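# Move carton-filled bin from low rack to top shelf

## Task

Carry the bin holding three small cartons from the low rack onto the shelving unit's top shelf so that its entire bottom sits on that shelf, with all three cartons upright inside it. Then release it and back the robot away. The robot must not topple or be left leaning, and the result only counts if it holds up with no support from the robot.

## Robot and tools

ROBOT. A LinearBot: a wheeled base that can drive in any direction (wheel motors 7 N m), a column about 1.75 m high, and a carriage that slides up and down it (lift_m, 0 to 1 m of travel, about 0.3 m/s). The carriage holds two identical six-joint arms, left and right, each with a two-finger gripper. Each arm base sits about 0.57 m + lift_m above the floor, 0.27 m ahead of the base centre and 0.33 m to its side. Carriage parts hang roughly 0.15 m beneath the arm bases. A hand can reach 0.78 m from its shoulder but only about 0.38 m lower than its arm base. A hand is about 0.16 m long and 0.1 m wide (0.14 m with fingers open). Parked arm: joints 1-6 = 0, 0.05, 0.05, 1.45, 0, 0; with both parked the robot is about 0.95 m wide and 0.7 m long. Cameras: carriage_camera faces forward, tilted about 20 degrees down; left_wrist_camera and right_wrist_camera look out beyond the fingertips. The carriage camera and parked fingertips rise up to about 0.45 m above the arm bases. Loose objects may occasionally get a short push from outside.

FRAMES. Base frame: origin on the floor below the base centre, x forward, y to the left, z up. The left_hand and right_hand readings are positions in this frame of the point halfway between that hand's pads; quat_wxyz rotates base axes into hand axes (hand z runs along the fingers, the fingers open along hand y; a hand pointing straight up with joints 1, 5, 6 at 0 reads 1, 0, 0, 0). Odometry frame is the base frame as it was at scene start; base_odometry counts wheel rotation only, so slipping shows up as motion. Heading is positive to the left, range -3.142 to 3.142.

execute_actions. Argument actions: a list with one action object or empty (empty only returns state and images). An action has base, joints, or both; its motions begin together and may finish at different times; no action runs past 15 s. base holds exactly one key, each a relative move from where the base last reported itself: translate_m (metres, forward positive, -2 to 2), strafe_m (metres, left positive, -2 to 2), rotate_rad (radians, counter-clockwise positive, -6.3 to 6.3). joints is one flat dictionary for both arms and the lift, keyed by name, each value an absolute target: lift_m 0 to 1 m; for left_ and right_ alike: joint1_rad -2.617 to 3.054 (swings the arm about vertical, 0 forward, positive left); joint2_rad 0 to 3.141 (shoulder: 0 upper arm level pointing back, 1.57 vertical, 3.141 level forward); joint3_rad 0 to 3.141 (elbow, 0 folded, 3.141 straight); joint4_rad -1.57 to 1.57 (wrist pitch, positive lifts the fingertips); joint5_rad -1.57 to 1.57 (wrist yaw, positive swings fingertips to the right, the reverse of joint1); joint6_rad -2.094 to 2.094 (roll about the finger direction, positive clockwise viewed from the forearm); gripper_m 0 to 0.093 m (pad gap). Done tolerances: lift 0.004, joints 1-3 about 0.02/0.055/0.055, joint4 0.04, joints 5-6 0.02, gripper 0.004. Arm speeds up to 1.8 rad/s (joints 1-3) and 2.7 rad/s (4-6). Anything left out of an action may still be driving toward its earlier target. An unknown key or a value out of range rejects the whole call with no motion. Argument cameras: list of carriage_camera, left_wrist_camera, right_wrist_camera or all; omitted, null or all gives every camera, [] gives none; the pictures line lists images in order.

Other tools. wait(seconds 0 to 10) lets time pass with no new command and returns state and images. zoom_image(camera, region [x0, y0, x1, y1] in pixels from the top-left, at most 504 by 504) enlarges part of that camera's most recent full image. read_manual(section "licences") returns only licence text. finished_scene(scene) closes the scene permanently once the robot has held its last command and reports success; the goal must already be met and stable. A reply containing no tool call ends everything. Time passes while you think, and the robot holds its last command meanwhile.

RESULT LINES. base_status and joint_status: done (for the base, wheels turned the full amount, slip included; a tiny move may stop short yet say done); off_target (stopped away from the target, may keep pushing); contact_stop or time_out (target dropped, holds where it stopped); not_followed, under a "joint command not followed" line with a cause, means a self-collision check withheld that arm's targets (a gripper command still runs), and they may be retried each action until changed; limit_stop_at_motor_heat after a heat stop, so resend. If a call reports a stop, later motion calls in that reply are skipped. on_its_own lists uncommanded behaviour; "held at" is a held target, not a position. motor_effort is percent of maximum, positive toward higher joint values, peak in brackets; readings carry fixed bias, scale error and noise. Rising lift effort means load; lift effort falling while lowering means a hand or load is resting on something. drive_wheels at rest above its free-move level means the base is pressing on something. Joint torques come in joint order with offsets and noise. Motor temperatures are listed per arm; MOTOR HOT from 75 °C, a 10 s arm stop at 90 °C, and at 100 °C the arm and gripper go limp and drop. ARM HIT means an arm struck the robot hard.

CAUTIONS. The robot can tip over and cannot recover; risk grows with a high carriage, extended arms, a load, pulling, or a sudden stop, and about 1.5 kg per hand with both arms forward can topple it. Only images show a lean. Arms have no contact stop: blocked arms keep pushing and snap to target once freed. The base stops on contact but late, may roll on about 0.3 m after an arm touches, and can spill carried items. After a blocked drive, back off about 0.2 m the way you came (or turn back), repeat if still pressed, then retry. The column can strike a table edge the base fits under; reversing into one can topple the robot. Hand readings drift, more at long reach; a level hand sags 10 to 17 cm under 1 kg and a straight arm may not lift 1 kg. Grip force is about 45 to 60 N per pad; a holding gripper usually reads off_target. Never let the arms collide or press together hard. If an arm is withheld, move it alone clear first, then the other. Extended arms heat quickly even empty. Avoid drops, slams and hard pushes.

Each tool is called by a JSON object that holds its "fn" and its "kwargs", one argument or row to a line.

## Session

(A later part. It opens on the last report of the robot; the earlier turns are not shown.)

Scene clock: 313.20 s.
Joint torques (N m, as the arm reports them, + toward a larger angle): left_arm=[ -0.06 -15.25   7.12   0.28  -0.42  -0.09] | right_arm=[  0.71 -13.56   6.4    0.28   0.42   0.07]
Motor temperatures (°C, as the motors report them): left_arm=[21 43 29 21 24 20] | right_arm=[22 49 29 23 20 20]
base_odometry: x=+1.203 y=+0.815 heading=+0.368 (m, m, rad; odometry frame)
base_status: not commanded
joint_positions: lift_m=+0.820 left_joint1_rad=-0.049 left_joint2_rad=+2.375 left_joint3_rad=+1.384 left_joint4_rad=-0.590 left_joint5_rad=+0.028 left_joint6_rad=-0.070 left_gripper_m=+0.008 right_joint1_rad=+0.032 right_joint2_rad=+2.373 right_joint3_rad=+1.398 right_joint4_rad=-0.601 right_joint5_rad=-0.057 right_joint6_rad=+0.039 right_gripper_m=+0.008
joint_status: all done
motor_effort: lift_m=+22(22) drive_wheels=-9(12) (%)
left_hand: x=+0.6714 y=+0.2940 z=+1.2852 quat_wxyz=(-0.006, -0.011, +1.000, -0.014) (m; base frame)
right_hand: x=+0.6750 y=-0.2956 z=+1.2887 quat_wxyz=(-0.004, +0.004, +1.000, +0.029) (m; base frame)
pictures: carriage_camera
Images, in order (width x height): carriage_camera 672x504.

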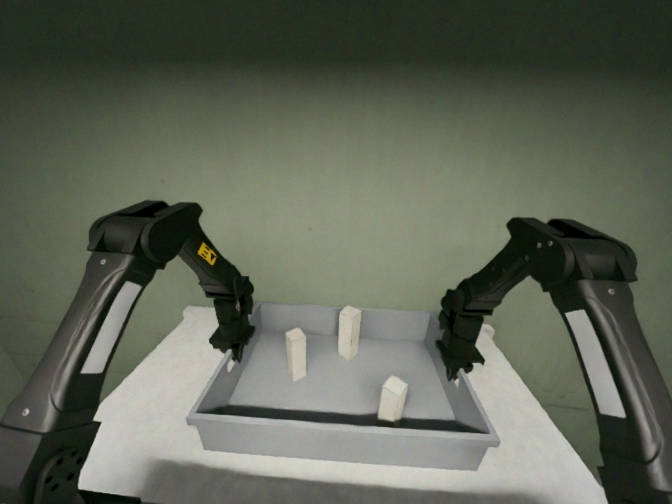

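{"fn": "execute_actions", "kwargs": {
  "actions": [
    {"joints": {"lift_m": 0.808}}
  ],
  "cameras": []
}}

{"fn": "execute_actions", "kwargs": {
  "actions": [
    {"joints": {"left_gripper_m": 0.07, "right_gripper_m": 0.07}}
  ],
  "cameras": []
}}

{"fn": "execute_actions", "kwargs": {
  "actions": [
    {"joints": {"lift_m": 0.95}}
  ]
}}

Scene clock: 317.50 s.
Joint torques (N m, as the arm reports them, + toward a larger angle): left_arm=[ -0.12 -13.06   6.83   0.66  -0.41  -0.05] | right_arm=[  0.76 -11.58   6.06   0.65   0.42   0.07]
Motor temperatures (°C, as the motors report them): left_arm=[21 44 30 21 24 20] | right_arm=[22 50 29 23 20 20]
base_odometry: x=+1.203 y=+0.815 heading=+0.368 (m, m, rad; odometry frame)
base_status: not commanded
joint_positions: lift_m=+0.808 left_joint1_rad=-0.049 left_joint2_rad=+2.349 left_joint3_rad=+1.390 left_joint4_rad=-0.625 left_joint5_rad=+0.028 left_joint6_rad=-0.070 left_gripper_m=+0.008 right_joint1_rad=+0.032 right_joint2_rad=+2.347 right_joint3_rad=+1.403 right_joint4_rad=-0.635 right_joint5_rad=-0.057 right_joint6_rad=+0.039 right_gripper_m=+0.008
joint_status: all done
motor_effort: lift_m=+21(22) drive_wheels=+12(9) (%)
left_hand: x=+0.6713 y=+0.2940 z=+1.2842 quat_wxyz=(-0.008, -0.011, +1.000, -0.014) (m; base frame)
right_hand: x=+0.6748 y=-0.2956 z=+1.2876 quat_wxyz=(-0.005, +0.004, +1.000, +0.028) (m; base frame)
pictures: none
No camera images: the call's "cameras" was empty. Leave "cameras" out to get every camera's image.

Scene clock: 318.17 s.
Joint torques (N m, as the arm reports them, + toward a larger angle): left_arm=[ -0.1  -13.05   6.82   0.52  -0.2   -0.04] | right_arm=[  0.55 -11.52   6.27   0.36   0.04   0.06]
Motor temperatures (°C, as the motors report them): left_arm=[21 44 30 21 24 20] | right_arm=[22 50 29 23 20 20]
base_odometry: x=+1.203 y=+0.815 heading=+0.368 (m, m, rad; odometry frame)
base_status: not commanded
joint_positions: lift_m=+0.808 left_joint1_rad=-0.049 left_joint2_rad=+2.349 left_joint3_rad=+1.390 left_joint4_rad=-0.608 left_joint5_rad=+0.008 left_joint6_rad=-0.071 left_gripper_m=+0.070 right_joint1_rad=+0.034 right_joint2_rad=+2.347 right_joint3_rad=+1.403 right_joint4_rad=-0.603 right_joint5_rad=-0.013 right_joint6_rad=+0.040 right_gripper_m=+0.070
joint_status: all done
motor_effort: lift_m=+21(21) drive_wheels=+12(12) (%)
left_hand: x=+0.6758 y=+0.2971 z=+1.2841 quat_wxyz=(+0.002, -0.011, +1.000, -0.004) (m; base frame)
right_hand: x=+0.6829 y=-0.3022 z=+1.2873 quat_wxyz=(+0.012, +0.003, +1.000, +0.007) (m; base frame)
pictures: none
No camera images: the call's "cameras" was empty. Leave "cameras" out to get every camera's image.

Scene clock: 319.27 s.
Joint torques (N m, as the arm reports them, + toward a larger angle): left_arm=[ -0.11 -13.01   6.23   0.5   -0.22  -0.06] | right_arm=[  0.61 -11.6    5.72   0.3    0.03   0.06]
Motor temperatures (°C, as the motors report them): left_arm=[21 44 30 21 24 20] | right_arm=[22 50 29 23 20 20]
base_odometry: x=+1.203 y=+0.815 heading=+0.368 (m, m, rad; odometry frame)
base_status: not commanded
joint_positions: lift_m=+0.950 left_joint1_rad=-0.049 left_joint2_rad=+2.348 left_joint3_rad=+1.401 left_joint4_rad=-0.600 left_joint5_rad=+0.007 left_joint6_rad=-0.071 left_gripper_m=+0.070 right_joint1_rad=+0.034 right_joint2_rad=+2.346 right_joint3_rad=+1.411 right_joint4_rad=-0.596 right_joint5_rad=-0.012 right_joint6_rad=+0.040 right_gripper_m=+0.070
joint_status: all done
motor_effort: lift_m=+26(31) drive_wheels=+11(12) (%)
left_hand: x=+0.6822 y=+0.2969 z=+1.4279 quat_wxyz=(+0.011, -0.011, +1.000, -0.004) (m; base frame)
right_hand: x=+0.6882 y=-0.3022 z=+1.4309 quat_wxyz=(+0.020, +0.003, +1.000, +0.007) (m; base frame)
pictures: carriage_camera, left_wrist_camera, right_wrist_camera
Images, in order (width x height): carriage_camera 672x504, left_wrist_camera 672x504, right_wrist_camera 672x504.

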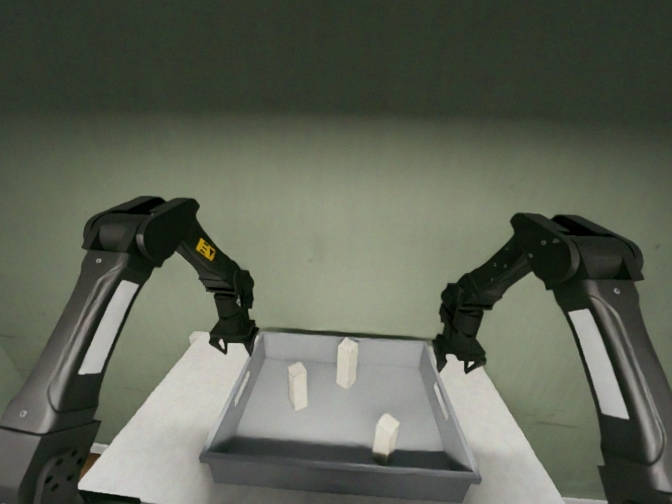

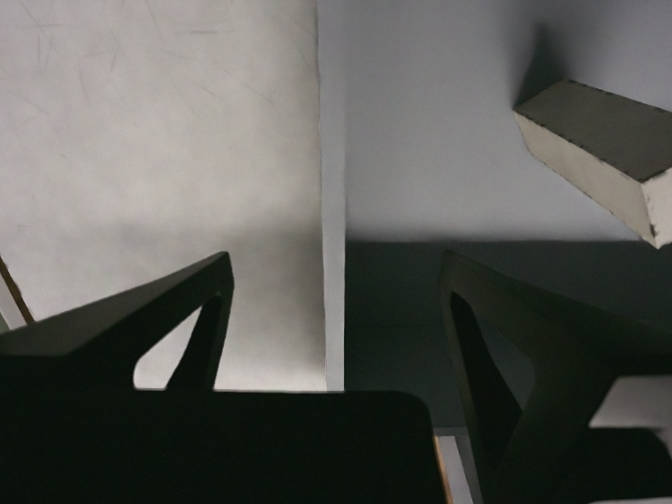

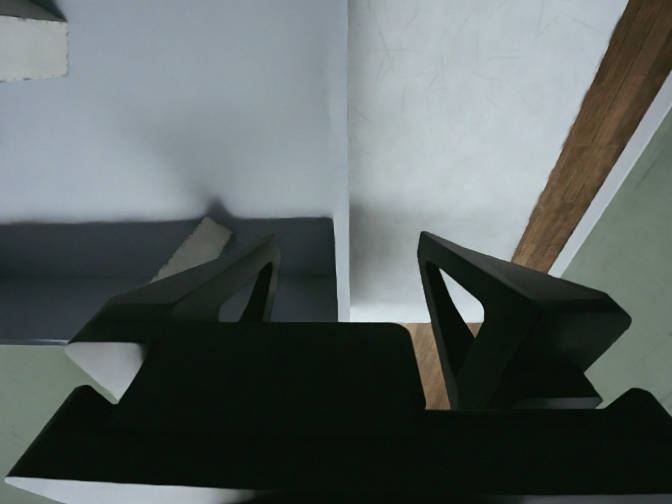

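{"fn": "execute_actions", "kwargs": {
  "actions": [
    {"base": {"translate_m": -0.5}, "joints": {"left_joint1_rad": 0, "left_joint2_rad": 0.05, "left_joint3_rad": 0.05, "left_joint4_rad": 1.45, "left_joint6_rad": 0, "right_joint1_rad": 0, "right_joint2_rad": 0.05, "right_joint3_rad": 0.05, "right_joint4_rad": 1.45, "right_joint6_rad": 0}}
  ],
  "cameras": ["carriage_camera"]
}}

Scene clock: 327.07 s.
Joint torques (N m, as the arm reports them, + toward a larger angle): left_arm=[ 0.13  4.08  3.53 -0.48 -0.2   0.06] | right_arm=[ 0.25  3.24  4.44 -0.42 -0.01 -0.01]
Motor temperatures (°C, as the motors report them): left_arm=[21 43 30 21 24 20] | right_arm=[22 49 29 24 20 20]
base_odometry: x=+0.736 y=+0.635 heading=+0.368 (m, m, rad; odometry frame)
base_status: done
joint_positions: lift_m=+0.950 left_joint1_rad=+0.002 left_joint2_rad=+0.057 left_joint3_rad=+0.073 left_joint4_rad=+1.460 left_joint5_rad=+0.003 left_joint6_rad=-0.005 left_gripper_m=+0.070 right_joint1_rad=-0.001 right_joint2_rad=+0.062 right_joint3_rad=+0.067 right_joint4_rad=+1.458 right_joint5_rad=-0.008 right_joint6_rad=+0.002 right_gripper_m=+0.070
joint_status: all done
motor_effort: lift_m=+26(26) drive_wheels=+0(20) (%)
left_hand: x=+0.3039 y=+0.3175 z=+1.9733 quat_wxyz=(+0.999, +0.001, +0.047, -0.002) (m; base frame)
right_hand: x=+0.3078 y=-0.3167 z=+1.9716 quat_wxyz=(+0.999, -0.004, +0.054, +0.001) (m; base frame)
pictures: carriage_camera
Images, in order (width x height): carriage_camera 672x504.

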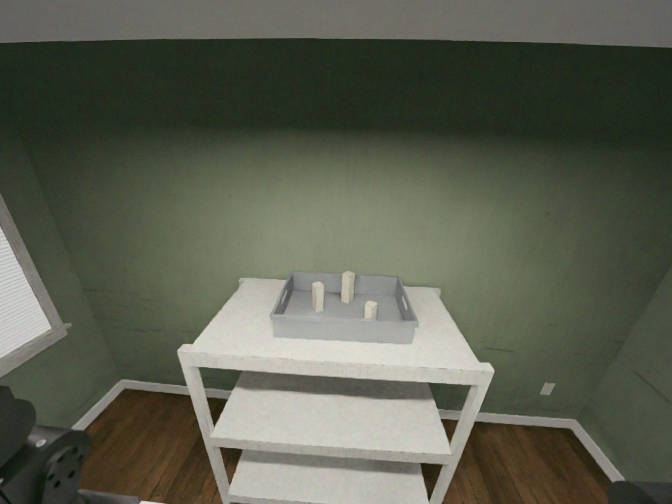

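The bin sits fully on the top shelf with all three cartons standing.

{"fn": "finished_scene", "kwargs": {
  "scene": 1
}}

The scene is finished: the task was done.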